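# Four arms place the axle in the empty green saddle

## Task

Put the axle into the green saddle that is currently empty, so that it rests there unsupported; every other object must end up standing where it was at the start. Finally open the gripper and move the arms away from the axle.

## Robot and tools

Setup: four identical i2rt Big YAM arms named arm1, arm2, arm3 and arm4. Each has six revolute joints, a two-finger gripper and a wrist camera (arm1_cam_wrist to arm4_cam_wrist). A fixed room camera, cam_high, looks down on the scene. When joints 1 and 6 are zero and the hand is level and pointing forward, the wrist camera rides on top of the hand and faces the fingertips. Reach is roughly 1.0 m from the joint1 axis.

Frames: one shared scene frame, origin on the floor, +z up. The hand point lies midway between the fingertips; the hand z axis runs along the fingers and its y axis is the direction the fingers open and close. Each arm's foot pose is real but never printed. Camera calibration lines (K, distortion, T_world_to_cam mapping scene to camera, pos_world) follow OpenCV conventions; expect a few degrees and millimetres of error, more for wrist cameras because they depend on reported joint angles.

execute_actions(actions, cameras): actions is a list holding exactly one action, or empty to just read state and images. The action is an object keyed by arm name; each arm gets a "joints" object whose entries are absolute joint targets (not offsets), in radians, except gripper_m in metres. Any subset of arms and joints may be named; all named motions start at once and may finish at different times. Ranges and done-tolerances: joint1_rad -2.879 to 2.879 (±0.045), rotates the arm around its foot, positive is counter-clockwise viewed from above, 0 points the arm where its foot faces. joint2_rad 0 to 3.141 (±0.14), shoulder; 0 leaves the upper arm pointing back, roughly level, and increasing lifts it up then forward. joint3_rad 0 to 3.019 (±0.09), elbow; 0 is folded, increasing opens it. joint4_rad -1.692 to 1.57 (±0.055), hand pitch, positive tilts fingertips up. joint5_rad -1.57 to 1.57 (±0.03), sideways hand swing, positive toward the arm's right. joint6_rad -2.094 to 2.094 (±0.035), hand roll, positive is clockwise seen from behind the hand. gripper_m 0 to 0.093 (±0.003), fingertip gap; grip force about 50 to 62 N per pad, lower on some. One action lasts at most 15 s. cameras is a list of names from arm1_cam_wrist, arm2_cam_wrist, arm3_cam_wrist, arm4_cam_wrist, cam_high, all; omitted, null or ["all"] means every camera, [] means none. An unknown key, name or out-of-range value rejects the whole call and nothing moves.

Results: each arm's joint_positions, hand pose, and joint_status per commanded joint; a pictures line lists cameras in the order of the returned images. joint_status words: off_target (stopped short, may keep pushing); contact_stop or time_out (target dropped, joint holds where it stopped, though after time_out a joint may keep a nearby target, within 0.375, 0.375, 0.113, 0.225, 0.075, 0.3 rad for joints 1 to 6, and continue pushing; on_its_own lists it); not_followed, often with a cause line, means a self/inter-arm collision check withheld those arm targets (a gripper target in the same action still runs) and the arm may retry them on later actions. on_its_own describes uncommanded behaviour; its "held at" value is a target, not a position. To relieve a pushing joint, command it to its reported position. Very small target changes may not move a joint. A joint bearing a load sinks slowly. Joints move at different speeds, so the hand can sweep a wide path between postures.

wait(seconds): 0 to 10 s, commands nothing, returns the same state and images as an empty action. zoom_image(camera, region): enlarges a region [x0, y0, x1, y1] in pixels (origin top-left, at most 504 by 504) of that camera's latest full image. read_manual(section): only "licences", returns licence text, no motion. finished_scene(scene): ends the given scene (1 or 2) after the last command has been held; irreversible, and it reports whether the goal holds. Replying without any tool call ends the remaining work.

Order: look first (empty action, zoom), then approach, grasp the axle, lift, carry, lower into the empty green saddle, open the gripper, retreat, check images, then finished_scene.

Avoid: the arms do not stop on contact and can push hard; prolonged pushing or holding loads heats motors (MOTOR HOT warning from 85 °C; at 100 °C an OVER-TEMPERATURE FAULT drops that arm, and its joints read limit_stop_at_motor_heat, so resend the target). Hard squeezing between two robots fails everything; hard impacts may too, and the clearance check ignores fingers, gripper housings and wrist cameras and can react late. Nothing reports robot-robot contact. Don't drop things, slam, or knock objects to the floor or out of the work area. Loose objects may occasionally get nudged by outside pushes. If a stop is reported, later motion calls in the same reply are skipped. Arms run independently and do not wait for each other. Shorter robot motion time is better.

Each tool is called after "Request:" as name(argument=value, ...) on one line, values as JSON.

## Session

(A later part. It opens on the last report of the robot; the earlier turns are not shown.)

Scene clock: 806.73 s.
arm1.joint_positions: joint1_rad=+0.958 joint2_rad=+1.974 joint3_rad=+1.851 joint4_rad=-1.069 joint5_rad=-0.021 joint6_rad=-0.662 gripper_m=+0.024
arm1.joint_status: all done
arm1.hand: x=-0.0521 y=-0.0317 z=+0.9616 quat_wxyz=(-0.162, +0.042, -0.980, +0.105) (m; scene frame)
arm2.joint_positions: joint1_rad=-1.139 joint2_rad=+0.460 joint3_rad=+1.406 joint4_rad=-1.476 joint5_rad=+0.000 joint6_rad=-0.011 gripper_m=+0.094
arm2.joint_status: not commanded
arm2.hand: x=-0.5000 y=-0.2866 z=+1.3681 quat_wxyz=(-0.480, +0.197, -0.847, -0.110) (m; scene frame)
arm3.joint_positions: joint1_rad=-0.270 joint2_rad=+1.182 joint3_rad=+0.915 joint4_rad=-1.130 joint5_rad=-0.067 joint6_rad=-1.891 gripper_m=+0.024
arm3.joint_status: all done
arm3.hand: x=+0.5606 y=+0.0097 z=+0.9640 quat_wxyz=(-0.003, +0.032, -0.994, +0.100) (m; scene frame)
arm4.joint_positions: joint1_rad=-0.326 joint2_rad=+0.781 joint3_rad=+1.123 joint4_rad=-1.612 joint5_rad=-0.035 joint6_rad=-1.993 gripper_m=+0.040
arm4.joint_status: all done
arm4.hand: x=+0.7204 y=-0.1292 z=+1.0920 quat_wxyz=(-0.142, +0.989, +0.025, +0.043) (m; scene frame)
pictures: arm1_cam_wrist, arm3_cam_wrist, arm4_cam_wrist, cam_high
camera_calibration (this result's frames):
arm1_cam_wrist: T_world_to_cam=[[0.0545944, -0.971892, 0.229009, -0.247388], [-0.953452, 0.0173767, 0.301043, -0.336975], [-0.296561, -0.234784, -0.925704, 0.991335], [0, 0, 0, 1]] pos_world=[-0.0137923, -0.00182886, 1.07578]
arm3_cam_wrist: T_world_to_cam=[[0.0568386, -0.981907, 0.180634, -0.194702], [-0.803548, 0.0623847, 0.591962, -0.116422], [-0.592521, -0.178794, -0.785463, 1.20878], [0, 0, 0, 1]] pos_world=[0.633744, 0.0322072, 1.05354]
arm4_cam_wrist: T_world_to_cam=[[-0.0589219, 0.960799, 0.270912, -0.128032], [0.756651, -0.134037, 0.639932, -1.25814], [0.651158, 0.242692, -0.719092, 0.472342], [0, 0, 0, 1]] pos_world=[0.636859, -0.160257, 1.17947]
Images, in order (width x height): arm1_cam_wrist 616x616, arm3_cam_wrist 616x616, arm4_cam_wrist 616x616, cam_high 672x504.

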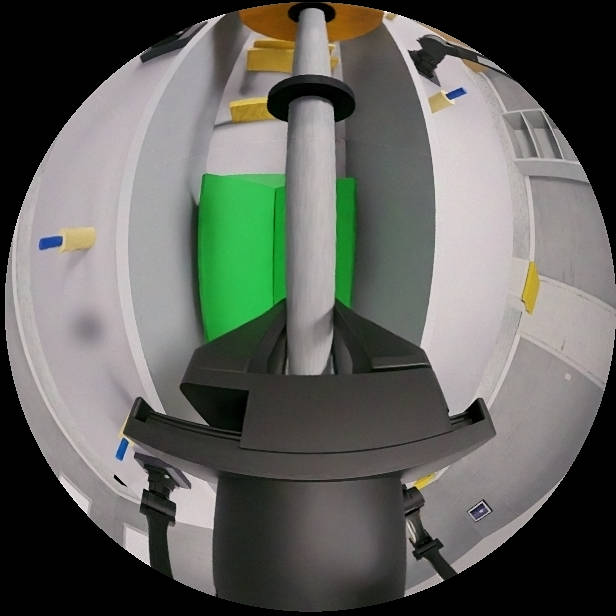

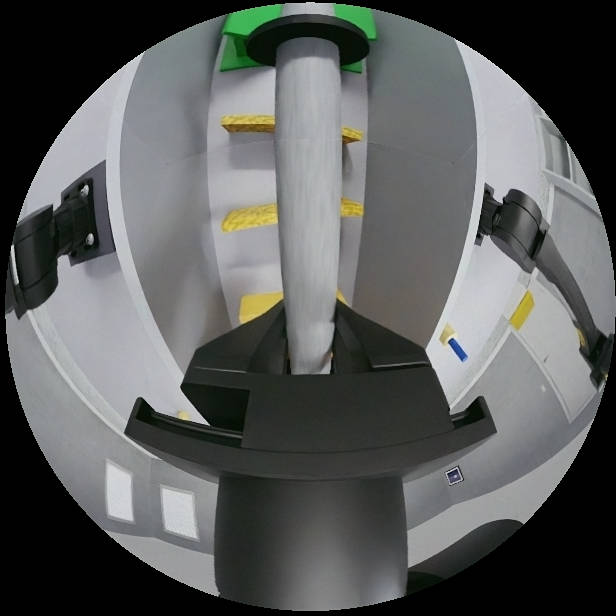

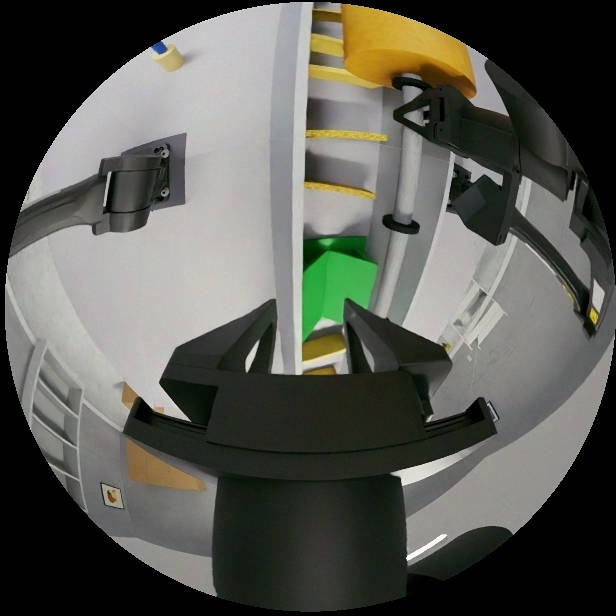

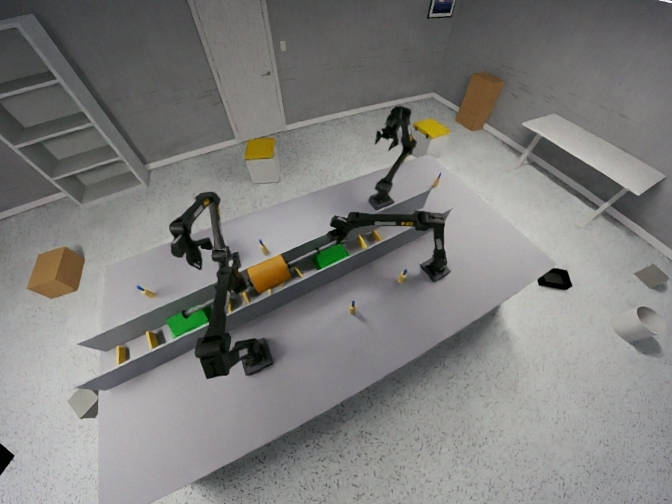

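Request:
execute_actions(actions=[{"arm4":{"joints":{"joint1_rad":-0.348,"joint2_rad":1.370,"joint4_rad":-1.241,"joint6_rad":-2.018,"gripper_m":0.085}},"arm3":{"joints":{"joint1_rad":-0.406,"joint2_rad":1.221,"joint4_rad":-1.057,"joint5_rad":-0.106,"joint6_rad":-2.011}},"arm1":{"joints":{"joint1_rad":0.916,"joint2_rad":1.828,"joint3_rad":1.647,"joint4_rad":-0.932,"joint5_rad":-0.041,"joint6_rad":-0.686}}}], cameras=["arm1_cam_wrist","arm3_cam_wrist","arm4_cam_wrist","cam_high"])

Scene clock: 848.60 s.
arm1.joint_positions: joint1_rad=+0.921 joint2_rad=+1.883 joint3_rad=+1.631 joint4_rad=-0.952 joint5_rad=-0.034 joint6_rad=-0.683 gripper_m=+0.024
arm1.joint_status: all done
arm1.hand: x=-0.0989 y=-0.0270 z=+0.9299 quat_wxyz=(-0.159, +0.036, -0.981, +0.101) (m; scene frame)
arm2.joint_positions: joint1_rad=-1.139 joint2_rad=+0.460 joint3_rad=+1.406 joint4_rad=-1.476 joint5_rad=+0.000 joint6_rad=-0.011 gripper_m=+0.094
arm2.joint_status: not commanded
arm2.hand: x=-0.5000 y=-0.2866 z=+1.3681 quat_wxyz=(-0.480, +0.197, -0.847, -0.110) (m; scene frame)
arm3.joint_positions: joint1_rad=-0.408 joint2_rad=+1.254 joint3_rad=+0.915 joint4_rad=-1.074 joint5_rad=-0.099 joint6_rad=-2.016 gripper_m=+0.024
arm3.joint_status: all done
arm3.hand: x=+0.5130 y=+0.0076 z=+0.9430 quat_wxyz=(-0.008, +0.026, -0.995, +0.099) (m; scene frame)
arm4.joint_positions: joint1_rad=-0.339 joint2_rad=+1.379 joint3_rad=+1.120 joint4_rad=-1.252 joint5_rad=-0.035 joint6_rad=-2.009 gripper_m=+0.085
arm4.joint_status: all done
arm4.hand: x=+0.7872 y=+0.0231 z=+0.9247 quat_wxyz=(-0.032, +0.999, +0.024, -0.003) (m; scene frame)
pictures: arm1_cam_wrist, arm3_cam_wrist, arm4_cam_wrist, cam_high
camera_calibration (this result's frames):
arm1_cam_wrist: T_world_to_cam=[[0.0444078, -0.974706, 0.219034, -0.224778], [-0.951414, 0.0256077, 0.306848, -0.377166], [-0.304696, -0.222018, -0.926212, 0.949277], [0, 0, 0, 1]] pos_world=[-0.0596181, 0.00132231, 1.0442]
arm3_cam_wrist: T_world_to_cam=[[0.0455498, -0.982601, 0.180059, -0.183849], [-0.809568, 0.0692902, 0.582922, -0.130528], [-0.585256, -0.172322, -0.792326, 1.16635], [0, 0, 0, 1]] pos_world=[0.585316, 0.0293818, 1.03332]
arm4_cam_wrist: T_world_to_cam=[[-0.0457633, 0.99739, 0.0558403, -0.037429], [0.810586, 0.00440634, 0.585603, -1.17668], [0.583829, 0.0720625, -0.808672, 0.411425], [0, 0, 0, 1]] pos_world=[0.711882, 0.0128678, 1.02386]
Images, in order (width x height): arm1_cam_wrist 616x616, arm3_cam_wrist 616x616, arm4_cam_wrist 616x616, cam_high 672x504.

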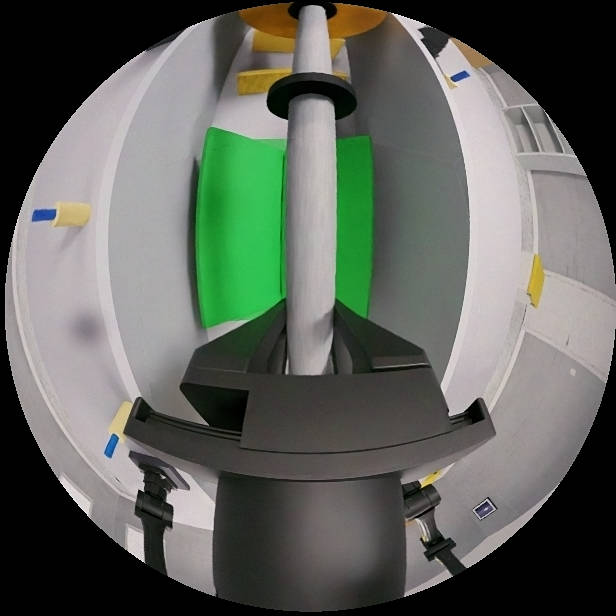

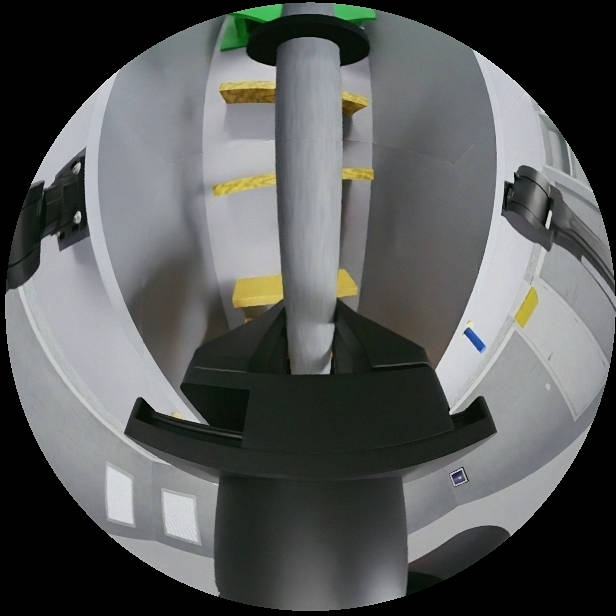

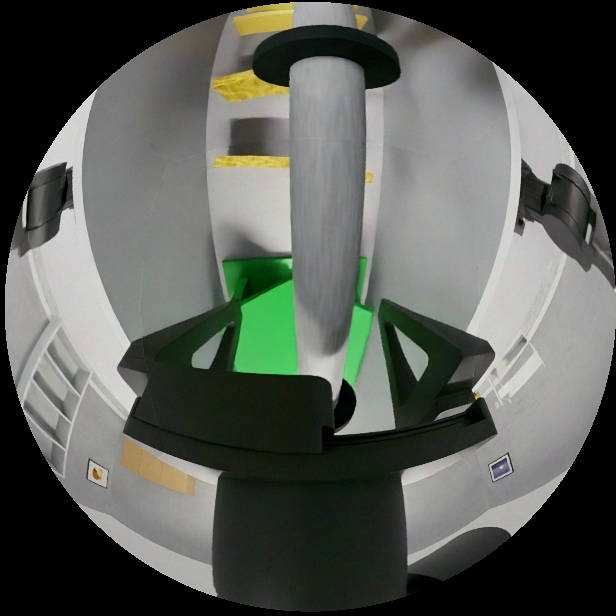

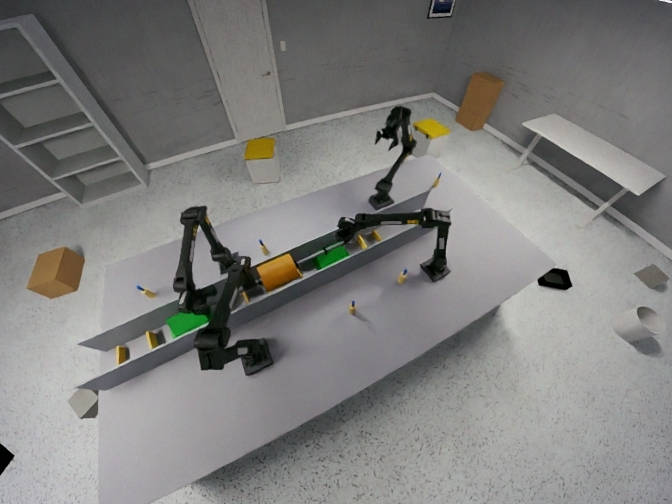

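Request:
execute_actions(actions=[{"arm4":{"joints":{"joint2_rad":1.364,"joint3_rad":1.140,"joint4_rad":-1.226,"gripper_m":0.0}}}], cameras=["arm1_cam_wrist","arm2_cam_wrist","arm4_cam_wrist","cam_high"])

Scene clock: 867.93 s.
arm1.joint_positions: joint1_rad=+0.921 joint2_rad=+1.882 joint3_rad=+1.630 joint4_rad=-0.950 joint5_rad=-0.035 joint6_rad=-0.683 gripper_m=+0.024
arm1.joint_status: not commanded
arm1.hand: x=-0.0988 y=-0.0269 z=+0.9298 quat_wxyz=(-0.160, +0.036, -0.981, +0.101) (m; scene frame)
arm2.joint_positions: joint1_rad=-1.139 joint2_rad=+0.460 joint3_rad=+1.406 joint4_rad=-1.476 joint5_rad=+0.000 joint6_rad=-0.011 gripper_m=+0.094
arm2.joint_status: not commanded
arm2.hand: x=-0.5000 y=-0.2866 z=+1.3681 quat_wxyz=(-0.480, +0.197, -0.847, -0.110) (m; scene frame)
arm3.joint_positions: joint1_rad=-0.407 joint2_rad=+1.254 joint3_rad=+0.915 joint4_rad=-1.069 joint5_rad=-0.102 joint6_rad=-2.016 gripper_m=+0.024
arm3.joint_status: not commanded
arm3.hand: x=+0.5133 y=+0.0063 z=+0.9431 quat_wxyz=(-0.008, +0.027, -0.994, +0.102) (m; scene frame)
arm4.joint_positions: joint1_rad=-0.340 joint2_rad=+1.377 joint3_rad=+1.120 joint4_rad=-1.233 joint5_rad=-0.038 joint6_rad=-2.009 gripper_m=+0.023
arm4.joint_status: gripper_m off_target (ended at +0.023, target +0.000); the others done
arm4.hand: x=+0.7885 y=+0.0275 z=+0.9255 quat_wxyz=(-0.042, +0.999, +0.024, +0.000) (m; scene frame)
pictures: arm1_cam_wrist, arm2_cam_wrist, arm4_cam_wrist, cam_high
camera_calibration (this result's frames):
arm1_cam_wrist: T_world_to_cam=[[0.0443909, -0.974675, 0.219175, -0.224822], [-0.951832, 0.0253625, 0.305568, -0.375874], [-0.303388, -0.222183, -0.926602, 0.949719], [0, 0, 0, 1]] pos_world=[-0.0596551, 0.00141511, 1.04414]
arm2_cam_wrist: T_world_to_cam=[[0.444126, -0.89591, -0.00984844, -0.0192079], [-0.825532, -0.404916, -0.393117, 0.0170692], [0.34821, 0.182723, -0.919436, 1.61077], [0, 0, 0, 1]] pos_world=[-0.538262, -0.304622, 1.48752]
arm4_cam_wrist: T_world_to_cam=[[-0.0463526, 0.996101, 0.0750571, -0.0590193], [0.807776, -0.00682652, 0.58945, -1.17929], [0.587664, 0.0879518, -0.80431, 0.403414], [0, 0, 0, 1]] pos_world=[0.712798, 0.0152577, 1.02404]
Images, in order (width x height): arm1_cam_wrist 616x616, arm2_cam_wrist 616x616, arm4_cam_wrist 616x616, cam_high 672x504.

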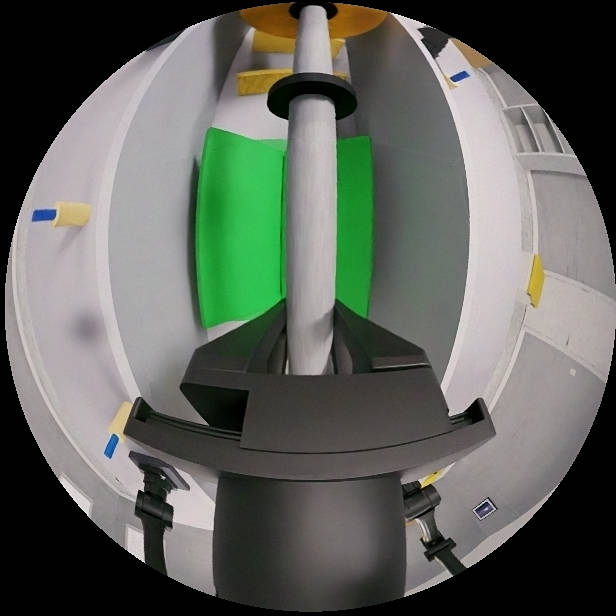

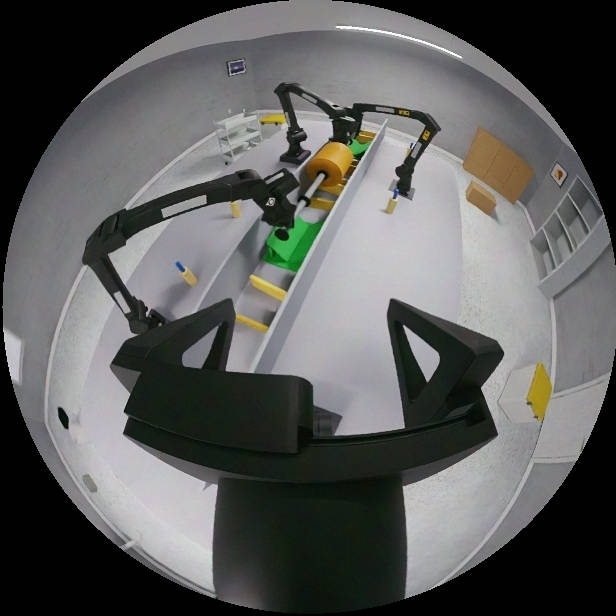

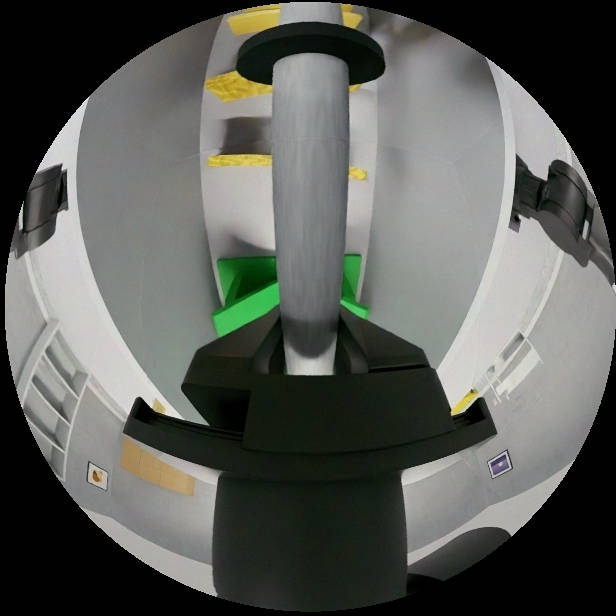

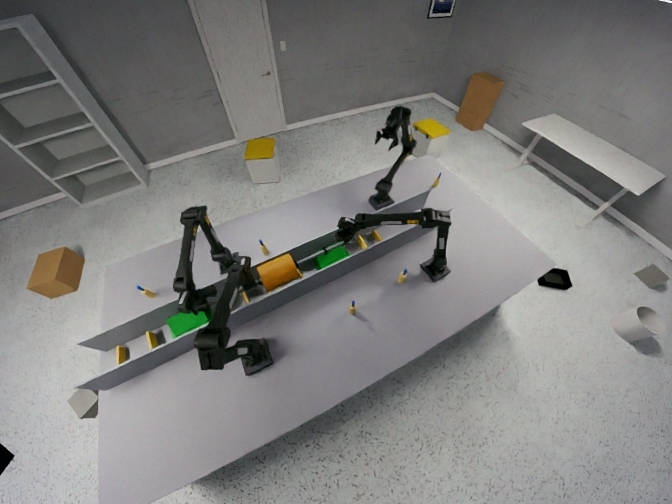

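Request:
execute_actions(actions=[], cameras=["cam_high"])

Scene clock: 885.47 s.
arm1.joint_positions: joint1_rad=+0.921 joint2_rad=+1.882 joint3_rad=+1.630 joint4_rad=-0.950 joint5_rad=-0.035 joint6_rad=-0.683 gripper_m=+0.024
arm1.joint_status: not commanded
arm1.hand: x=-0.0988 y=-0.0269 z=+0.9298 quat_wxyz=(-0.160, +0.036, -0.981, +0.101) (m; scene frame)
arm2.joint_positions: joint1_rad=-1.139 joint2_rad=+0.460 joint3_rad=+1.406 joint4_rad=-1.476 joint5_rad=+0.000 joint6_rad=-0.011 gripper_m=+0.094
arm2.joint_status: not commanded
arm2.hand: x=-0.5000 y=-0.2866 z=+1.3681 quat_wxyz=(-0.480, +0.197, -0.847, -0.110) (m; scene frame)
arm3.joint_positions: joint1_rad=-0.407 joint2_rad=+1.254 joint3_rad=+0.915 joint4_rad=-1.069 joint5_rad=-0.102 joint6_rad=-2.016 gripper_m=+0.024
arm3.joint_status: not commanded
arm3.hand: x=+0.5133 y=+0.0063 z=+0.9431 quat_wxyz=(-0.008, +0.027, -0.994, +0.102) (m; scene frame)
arm4.joint_positions: joint1_rad=-0.340 joint2_rad=+1.377 joint3_rad=+1.120 joint4_rad=-1.233 joint5_rad=-0.038 joint6_rad=-2.009 gripper_m=+0.023
arm4.joint_status: gripper_m off_target (ended at +0.023, target +0.000); the others done
arm4.hand: x=+0.7885 y=+0.0275 z=+0.9255 quat_wxyz=(-0.042, +0.999, +0.024, +0.000) (m; scene frame)
pictures: cam_high
Images, in order (width x height): cam_high 672x504.

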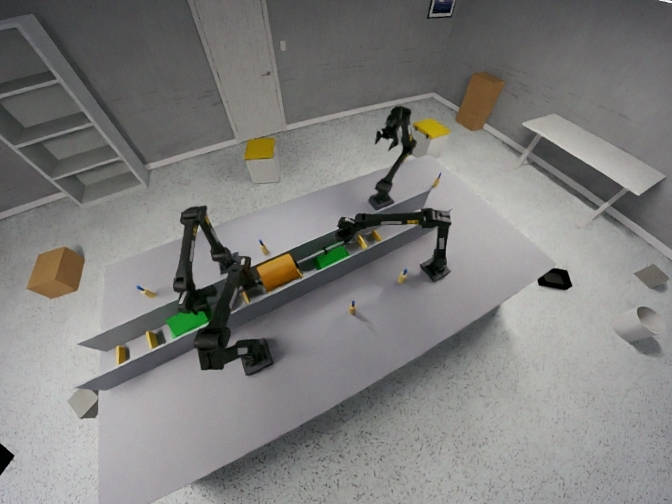

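Request:
execute_actions(actions=[{"arm3":{"joints":{"gripper_m":0.085,"joint1_rad":-0.856,"joint2_rad":0.76,"joint3_rad":1.11,"joint4_rad":-1.30,"joint6_rad":-2.085}},"arm4":{"joints":{"joint1_rad":0.104,"joint2_rad":1.199,"joint3_rad":1.120,"joint4_rad":-1.326,"joint5_rad":0.010,"joint6_rad":-1.553}},"arm1":{"joints":{"joint1_rad":0.709,"joint2_rad":1.484,"joint3_rad":1.331,"joint4_rad":-0.930,"joint5_rad":-0.124,"joint6_rad":-0.880}}}], cameras=["cam_high","arm1_cam_wrist","arm4_cam_wrist"])

Scene clock: 1006.77 s.
arm1.joint_positions: joint1_rad=+0.707 joint2_rad=+1.523 joint3_rad=+1.294 joint4_rad=-0.953 joint5_rad=-0.123 joint6_rad=-0.873 gripper_m=+0.024
arm1.joint_status: all done
arm1.hand: x=-0.2650 y=-0.0310 z=+0.9819 quat_wxyz=(-0.176, +0.032, -0.978, +0.109) (m; scene frame)
arm2.joint_positions: joint1_rad=-1.139 joint2_rad=+0.460 joint3_rad=+1.406 joint4_rad=-1.476 joint5_rad=+0.000 joint6_rad=-0.011 gripper_m=+0.094
arm2.joint_status: not commanded
arm2.hand: x=-0.5000 y=-0.2866 z=+1.3681 quat_wxyz=(-0.480, +0.197, -0.847, -0.110) (m; scene frame)
arm3.joint_positions: joint1_rad=-0.851 joint2_rad=+0.751 joint3_rad=+1.087 joint4_rad=-1.290 joint5_rad=-0.104 joint6_rad=-2.073 gripper_m=+0.085
arm3.joint_status: all done
arm3.hand: x=+0.4354 y=+0.1475 z=+1.1634 quat_wxyz=(+0.153, -0.146, -0.938, +0.275) (m; scene frame)
arm4.joint_positions: joint1_rad=+0.102 joint2_rad=+1.226 joint3_rad=+1.091 joint4_rad=-1.328 joint5_rad=+0.000 joint6_rad=-1.554 gripper_m=+0.023
arm4.joint_status: all done
arm4.hand: x=+0.6220 y=+0.0134 z=+0.9660 quat_wxyz=(-0.051, +0.999, +0.017, -0.001) (m; scene frame)
pictures: arm1_cam_wrist, arm4_cam_wrist, cam_high
camera_calibration (this result's frames):
arm1_cam_wrist: T_world_to_cam=[[0.0308451, -0.971663, 0.234351, -0.251284], [-0.961388, 0.0353059, 0.272922, -0.520062], [-0.273462, -0.233721, -0.933056, 0.96055], [0, 0, 0, 1]] pos_world=[-0.229556, -0.00130202, 1.09707]
arm4_cam_wrist: T_world_to_cam=[[-0.0314385, 0.995164, 0.093061, -0.0823913], [0.808737, -0.0293839, 0.587435, -1.06711], [0.587329, 0.09373, -0.803903, 0.534847], [0, 0, 0, 1]] pos_world=[0.54629, 0.000505774, 1.06449]
Images, in order (width x height): arm1_cam_wrist 616x616, arm4_cam_wrist 616x616, cam_high 672x504.

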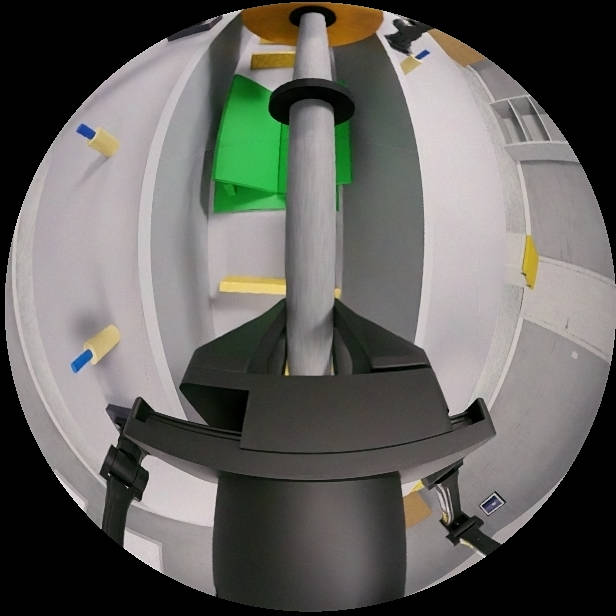

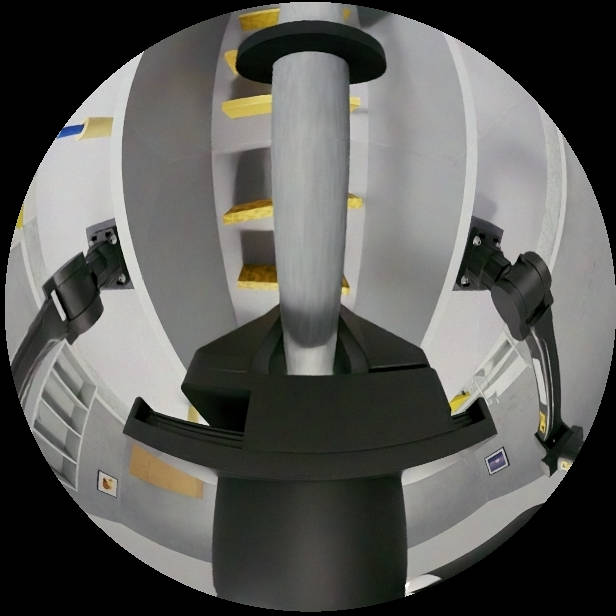

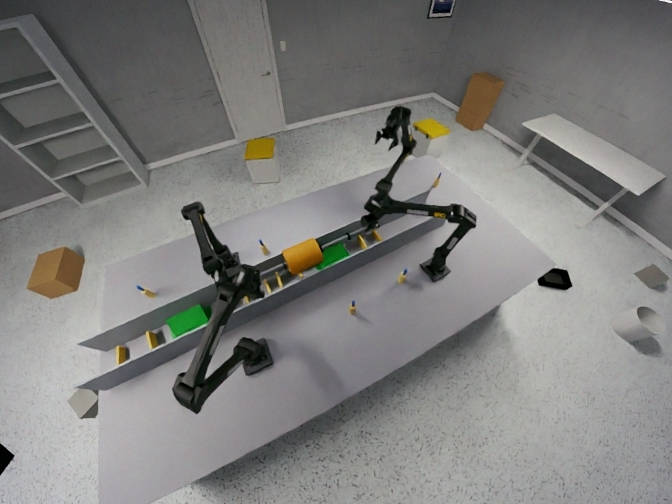

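Request:
execute_actions(actions=[{"arm3":{"joints":{"joint1_rad":-1.10,"joint2_rad":0.42}},"arm4":{"joints":{"joint1_rad":0.512,"joint2_rad":1.336,"joint3_rad":1.077,"joint4_rad":-1.172,"joint5_rad":0.047,"joint6_rad":-1.149}},"arm1":{"joints":{"joint1_rad":0.423,"joint2_rad":1.345,"joint3_rad":1.022,"joint4_rad":-0.835,"joint5_rad":-0.212,"joint6_rad":-1.159}}}])

Scene clock: 1080.30 s.
arm1.joint_positions: joint1_rad=+0.412 joint2_rad=+1.402 joint3_rad=+0.991 joint4_rad=-0.858 joint5_rad=-0.209 joint6_rad=-1.155 gripper_m=+0.024
arm1.joint_status: all done
arm1.hand: x=-0.4170 y=-0.0375 z=+0.9135 quat_wxyz=(-0.160, +0.030, -0.982, +0.097) (m; scene frame)
arm2.joint_positions: joint1_rad=-1.139 joint2_rad=+0.460 joint3_rad=+1.406 joint4_rad=-1.476 joint5_rad=+0.000 joint6_rad=-0.011 gripper_m=+0.094
arm2.joint_status: not commanded
arm2.hand: x=-0.5000 y=-0.2866 z=+1.3681 quat_wxyz=(-0.480, +0.197, -0.847, -0.110) (m; scene frame)
arm3.joint_positions: joint1_rad=-1.096 joint2_rad=+0.410 joint3_rad=+1.087 joint4_rad=-1.290 joint5_rad=-0.104 joint6_rad=-2.074 gripper_m=+0.085
arm3.joint_status: all done
arm3.hand: x=+0.4750 y=+0.2487 z=+1.2389 quat_wxyz=(+0.298, -0.234, -0.852, +0.362) (m; scene frame)
arm4.joint_positions: joint1_rad=+0.512 joint2_rad=+1.379 joint3_rad=+1.052 joint4_rad=-1.171 joint5_rad=+0.043 joint6_rad=-1.149 gripper_m=+0.023
arm4.joint_status: all done
arm4.hand: x=+0.4709 y=+0.0090 z=+0.8995 quat_wxyz=(-0.039, +0.999, +0.019, +0.005) (m; scene frame)
pictures: arm1_cam_wrist, arm2_cam_wrist, arm3_cam_wrist, arm4_cam_wrist, cam_high
camera_calibration (this result's frames):
arm1_cam_wrist: T_world_to_cam=[[0.0344554, -0.977412, 0.208517, -0.211986], [-0.95164, 0.0316441, 0.30558, -0.673134], [-0.305276, -0.208962, -0.929054, 0.837673], [0, 0, 0, 1]] pos_world=[-0.377556, -0.0108545, 1.02814]
arm2_cam_wrist: T_world_to_cam=[[0.444126, -0.89591, -0.00984844, -0.0192079], [-0.825532, -0.404916, -0.393117, 0.0170692], [0.34821, 0.182723, -0.919436, 1.61077], [0, 0, 0, 1]] pos_world=[-0.538262, -0.304622, 1.48752]
arm3_cam_wrist: T_world_to_cam=[[-0.199096, -0.633638, 0.747572, -0.672208], [-0.162215, 0.77363, 0.612522, -0.869852], [-0.966461, 0.000683426, -0.256812, 0.894749], [0, 0, 0, 1]] pos_world=[0.589803, 0.246395, 1.26511]
arm4_cam_wrist: T_world_to_cam=[[-0.0359886, 0.996872, 0.0703681, -0.0540326], [0.801773, -0.0132304, 0.597482, -0.911903], [0.596544, 0.0779218, -0.798789, 0.561726], [0, 0, 0, 1]] pos_world=[0.394102, -0.00197194, 0.997348]
Images, in order (width x height): arm1_cam_wrist 616x616, arm2_cam_wrist 616x616, arm3_cam_wrist 616x616, arm4_cam_wrist 616x616, cam_high 672x504.

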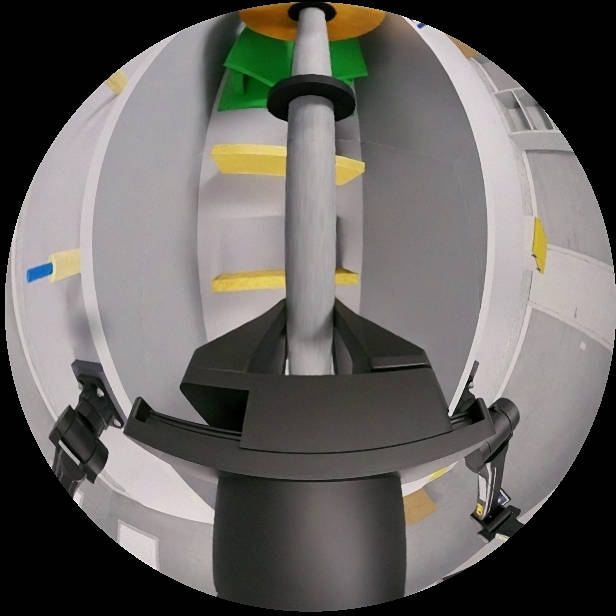

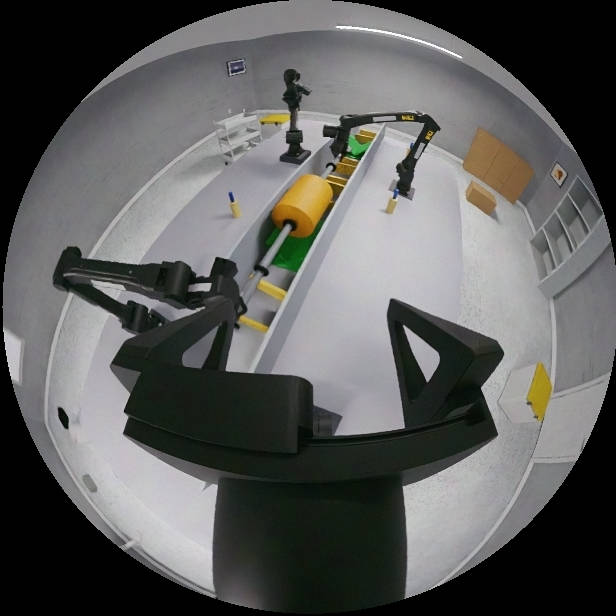

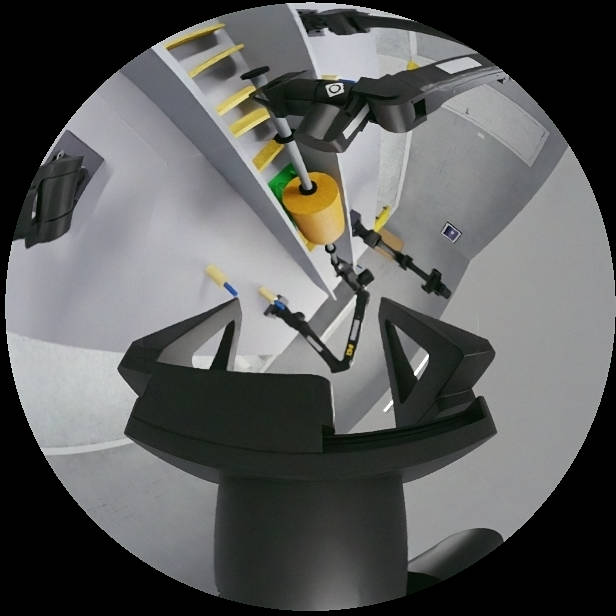

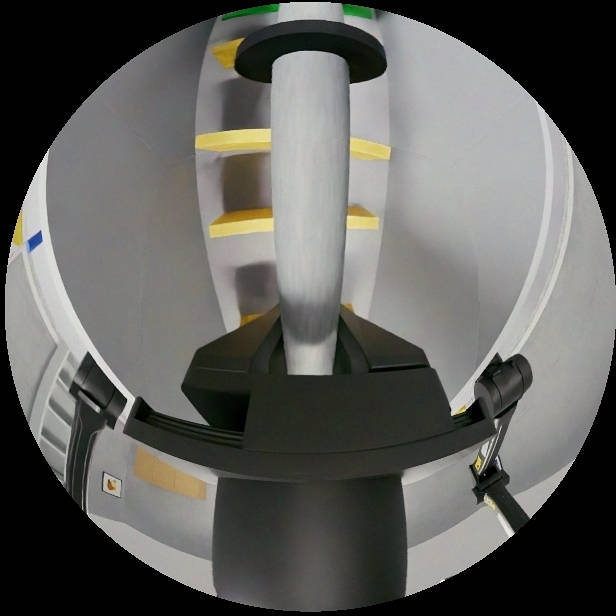

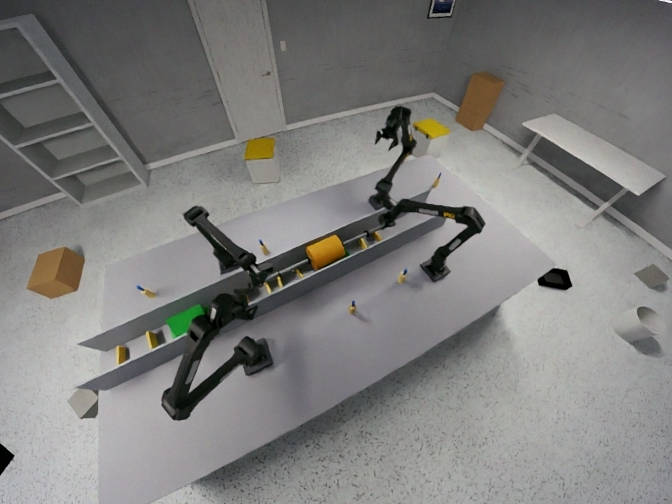

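Request:
zoom_image(camera="arm1_cam_wrist", region=[200, 0, 400, 130])

Request:
zoom_image(camera="arm2_cam_wrist", region=[240, 150, 360, 290])

Request:
zoom_image(camera="cam_high", region=[280, 210, 400, 300])

Region (200, 0, 400, 130) of arm1_cam_wrist's 616x616 image, scaled by 2.520, with more detail than that image has; it fills the top 328 rows of this view, and the rest is white.

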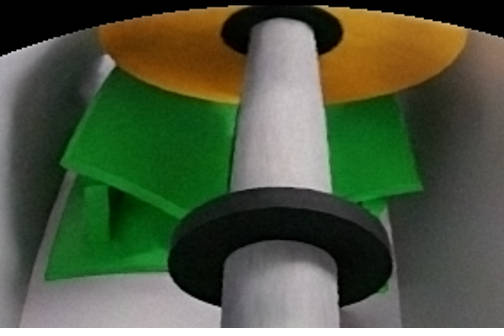

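Region (240, 150, 360, 290) of arm2_cam_wrist's 616x616 image, scaled by 3.600, with more detail than that image has; it fills the left 432 columns of this view, and the rest is white.

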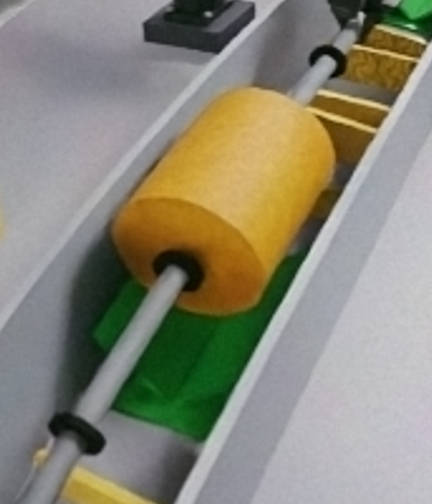

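Region (280, 210, 400, 300) of cam_high's 672x504 image, scaled by 4.200, with more detail than that image has; it fills the top 378 rows of this view, and the rest is white.

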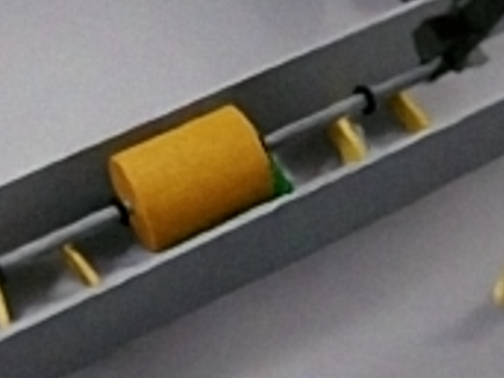

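Request:
zoom_image(camera="arm1_cam_wrist", region=[210, 10, 300, 120])

Request:
zoom_image(camera="arm1_cam_wrist", region=[300, 10, 390, 120])

Request:
zoom_image(camera="arm3_cam_wrist", region=[240, 120, 360, 260])

Request:
zoom_image(camera="arm4_cam_wrist", region=[190, 0, 410, 100])

Region (210, 10, 300, 120) of arm1_cam_wrist's 616x616 image, scaled by 4.582, with more detail than that image has; it fills the left 412 columns of this view, and the rest is white.

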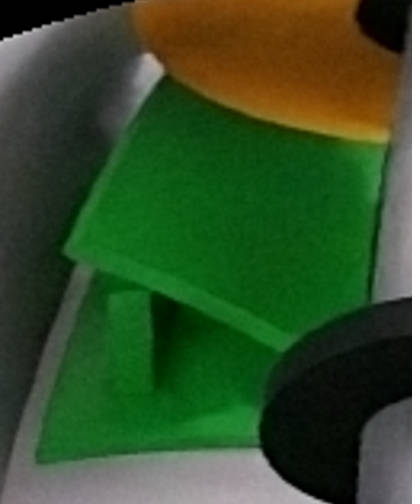

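Region (300, 10, 390, 120) of arm1_cam_wrist's 616x616 image, scaled by 4.582, with more detail than that image has; it fills the left 412 columns of this view, and the rest is white.

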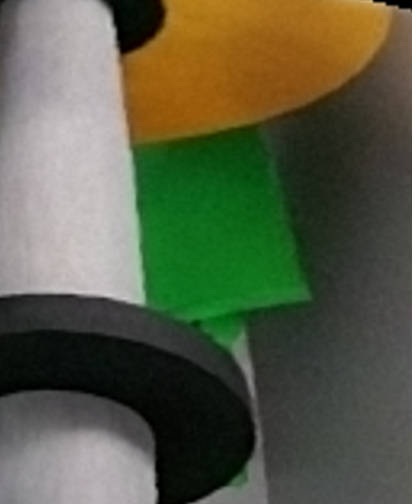

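Region (240, 120, 360, 260) of arm3_cam_wrist's 616x616 image, scaled by 3.600, with more detail than that image has; it fills the left 432 columns of this view, and the rest is white.

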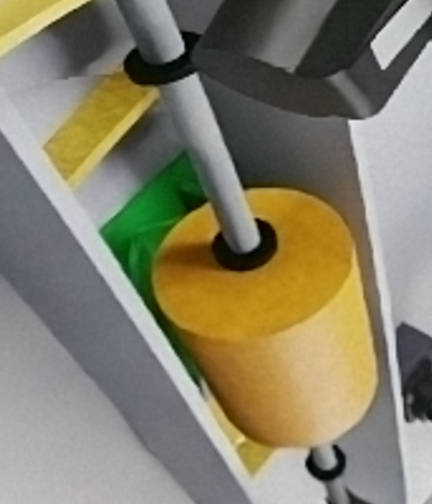

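Region (190, 0, 410, 100) of arm4_cam_wrist's 616x616 image, scaled by 2.291, with more detail than that image has; it fills the top 229 rows of this view, and the rest is white.

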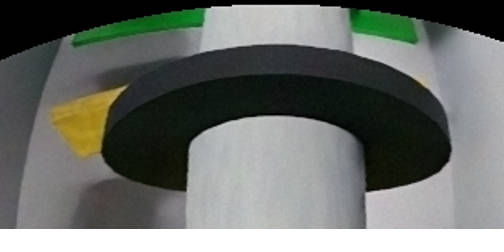

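Request:
zoom_image(camera="arm4_cam_wrist", region=[205, 0, 295, 40])

Request:
zoom_image(camera="arm4_cam_wrist", region=[320, 0, 410, 40])

Region (205, 0, 295, 40) of arm4_cam_wrist's 616x616 image, scaled by 5.600, with more detail than that image has.

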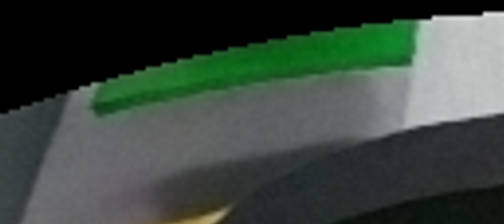

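Region (320, 0, 410, 40) of arm4_cam_wrist's 616x616 image, scaled by 5.600, with more detail than that image has.

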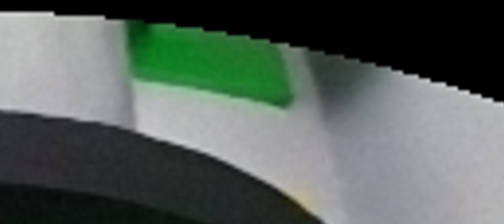

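Request:
zoom_image(camera="arm1_cam_wrist", region=[60, 220, 130, 300])

Request:
zoom_image(camera="arm1_cam_wrist", region=[460, 220, 530, 300])

Request:
zoom_image(camera="arm4_cam_wrist", region=[10, 150, 80, 230])

Request:
zoom_image(camera="arm4_cam_wrist", region=[520, 150, 590, 230])

Region (60, 220, 130, 300) of arm1_cam_wrist's 616x616 image, scaled by 6.300, with more detail than that image has; it fills the left 441 columns of this view, and the rest is white.

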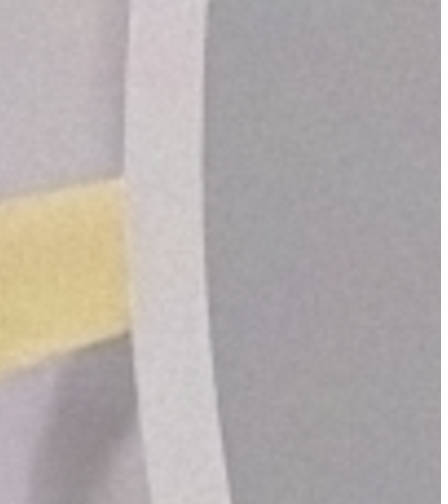

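Region (460, 220, 530, 300) of arm1_cam_wrist's 616x616 image, scaled by 6.300, with more detail than that image has; it fills the left 441 columns of this view, and the rest is white.

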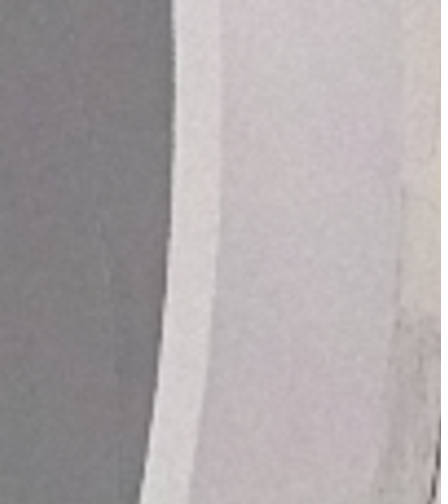

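Region (10, 150, 80, 230) of arm4_cam_wrist's 616x616 image, scaled by 6.300, with more detail than that image has; it fills the left 441 columns of this view, and the rest is white.

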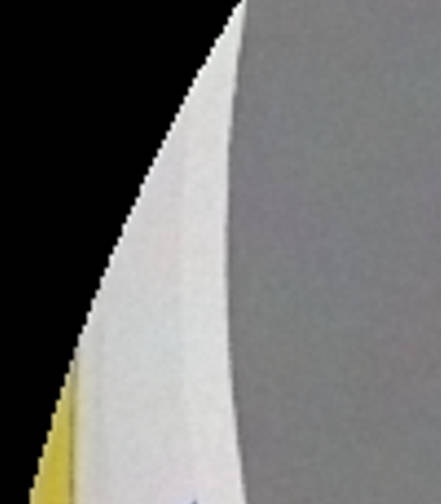

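Region (520, 150, 590, 230) of arm4_cam_wrist's 616x616 image, scaled by 6.300, with more detail than that image has; it fills the left 441 columns of this view, and the rest is white.

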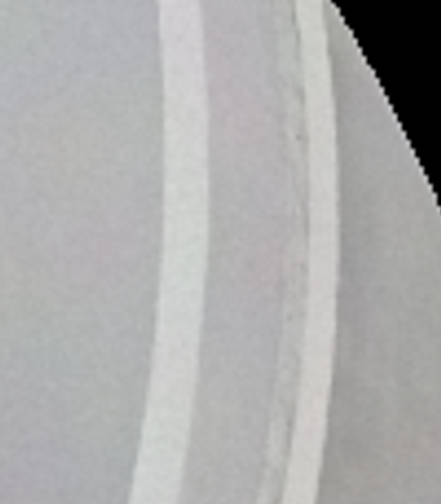

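Request:
execute_actions(actions=[{"arm4":{"joints":{"joint1_rad":0.660,"joint2_rad":1.433,"joint4_rad":-1.066,"joint5_rad":0.057,"joint6_rad":-0.997}},"arm1":{"joints":{"joint1_rad":0.259,"joint2_rad":1.360,"joint3_rad":0.930,"joint4_rad":-0.792,"joint5_rad":-0.257,"joint6_rad":-1.312}}}])

Scene clock: 1201.23 s.
arm1.joint_positions: joint1_rad=+0.253 joint2_rad=+1.402 joint3_rad=+0.897 joint4_rad=-0.810 joint5_rad=-0.255 joint6_rad=-1.305 gripper_m=+0.024
arm1.joint_status: all done
arm1.hand: x=-0.4814 y=-0.0406 z=+0.8798 quat_wxyz=(-0.159, +0.026, -0.983, +0.092) (m; scene frame)
arm2.joint_positions: joint1_rad=-1.139 joint2_rad=+0.460 joint3_rad=+1.406 joint4_rad=-1.476 joint5_rad=+0.000 joint6_rad=-0.011 gripper_m=+0.094
arm2.joint_status: not commanded
arm2.hand: x=-0.5000 y=-0.2866 z=+1.3681 quat_wxyz=(-0.480, +0.197, -0.847, -0.110) (m; scene frame)
arm3.joint_positions: joint1_rad=-1.096 joint2_rad=+0.410 joint3_rad=+1.087 joint4_rad=-1.290 joint5_rad=-0.104 joint6_rad=-2.074 gripper_m=+0.085
arm3.joint_status: not commanded
arm3.hand: x=+0.4750 y=+0.2487 z=+1.2389 quat_wxyz=(+0.298, -0.234, -0.852, +0.362) (m; scene frame)
arm4.joint_positions: joint1_rad=+0.665 joint2_rad=+1.472 joint3_rad=+1.049 joint4_rad=-1.076 joint5_rad=+0.055 joint6_rad=-0.989 gripper_m=+0.023
arm4.joint_status: all done
arm4.hand: x=+0.4075 y=-0.0018 z=+0.8642 quat_wxyz=(-0.042, +0.999, +0.014, +0.003) (m; scene frame)
pictures: arm1_cam_wrist, arm2_cam_wrist, arm3_cam_wrist, arm4_cam_wrist, cam_high
camera_calibration (this result's frames):
arm1_cam_wrist: T_world_to_cam=[[0.0281326, -0.979946, 0.197267, -0.198951], [-0.951328, 0.034341, 0.306262, -0.724432], [-0.306895, -0.196282, -0.931284, 0.787716], [0, 0, 0, 1]] pos_world=[-0.441829, -0.0154692, 0.9947]
arm2_cam_wrist: T_world_to_cam=[[0.444126, -0.89591, -0.00984844, -0.0192079], [-0.825532, -0.404916, -0.393117, 0.0170692], [0.34821, 0.182723, -0.919436, 1.61077], [0, 0, 0, 1]] pos_world=[-0.538262, -0.304622, 1.48752]
arm3_cam_wrist: T_world_to_cam=[[-0.199096, -0.633638, 0.747572, -0.672208], [-0.162215, 0.77363, 0.612522, -0.869852], [-0.966461, 0.000683426, -0.256812, 0.894749], [0, 0, 0, 1]] pos_world=[0.589803, 0.246395, 1.26511]
arm4_cam_wrist: T_world_to_cam=[[-0.0274969, 0.996682, 0.0766086, -0.0519985], [0.803696, -0.0235284, 0.594575, -0.838352], [0.594405, 0.077919, -0.800382, 0.574506], [0, 0, 0, 1]] pos_world=[0.330861, -0.0126641, 0.962271]
Images, in order (width x height): arm1_cam_wrist 616x616, arm2_cam_wrist 616x616, arm3_cam_wrist 616x616, arm4_cam_wrist 616x616, cam_high 672x504.

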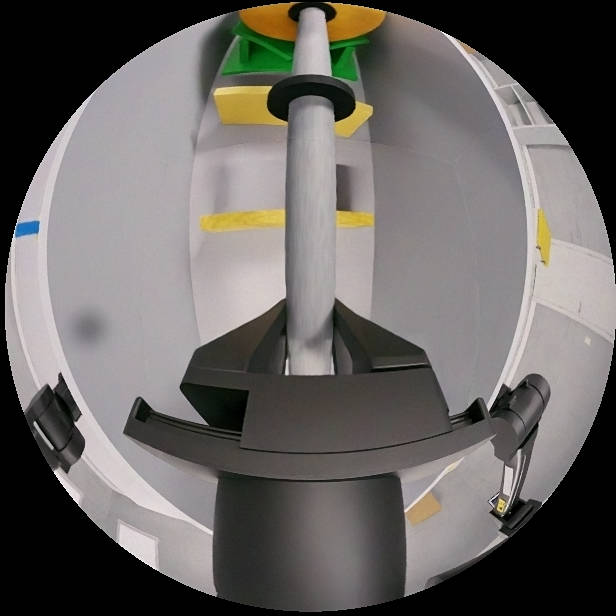

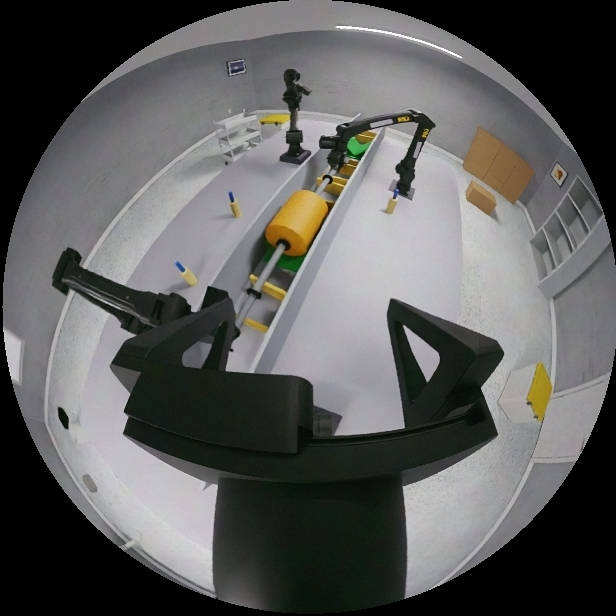

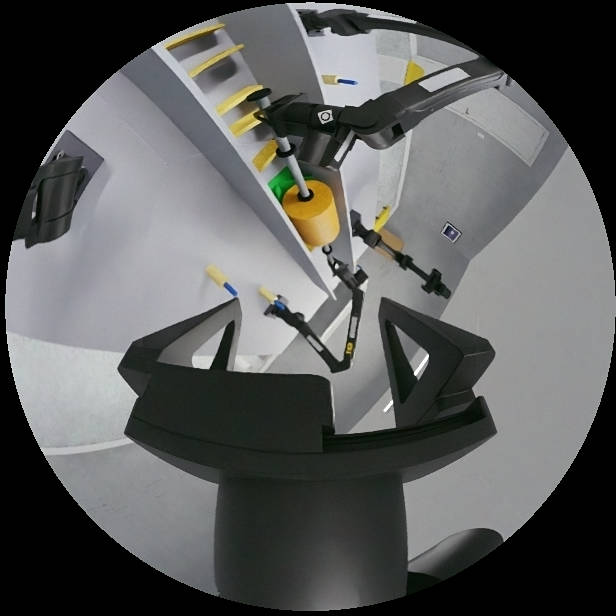

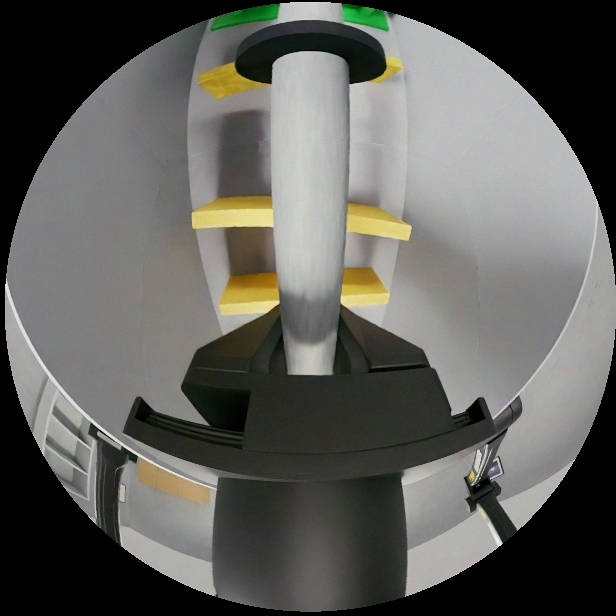

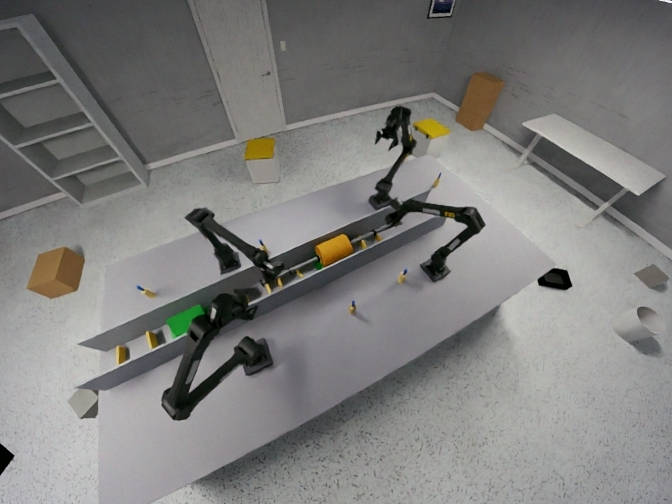

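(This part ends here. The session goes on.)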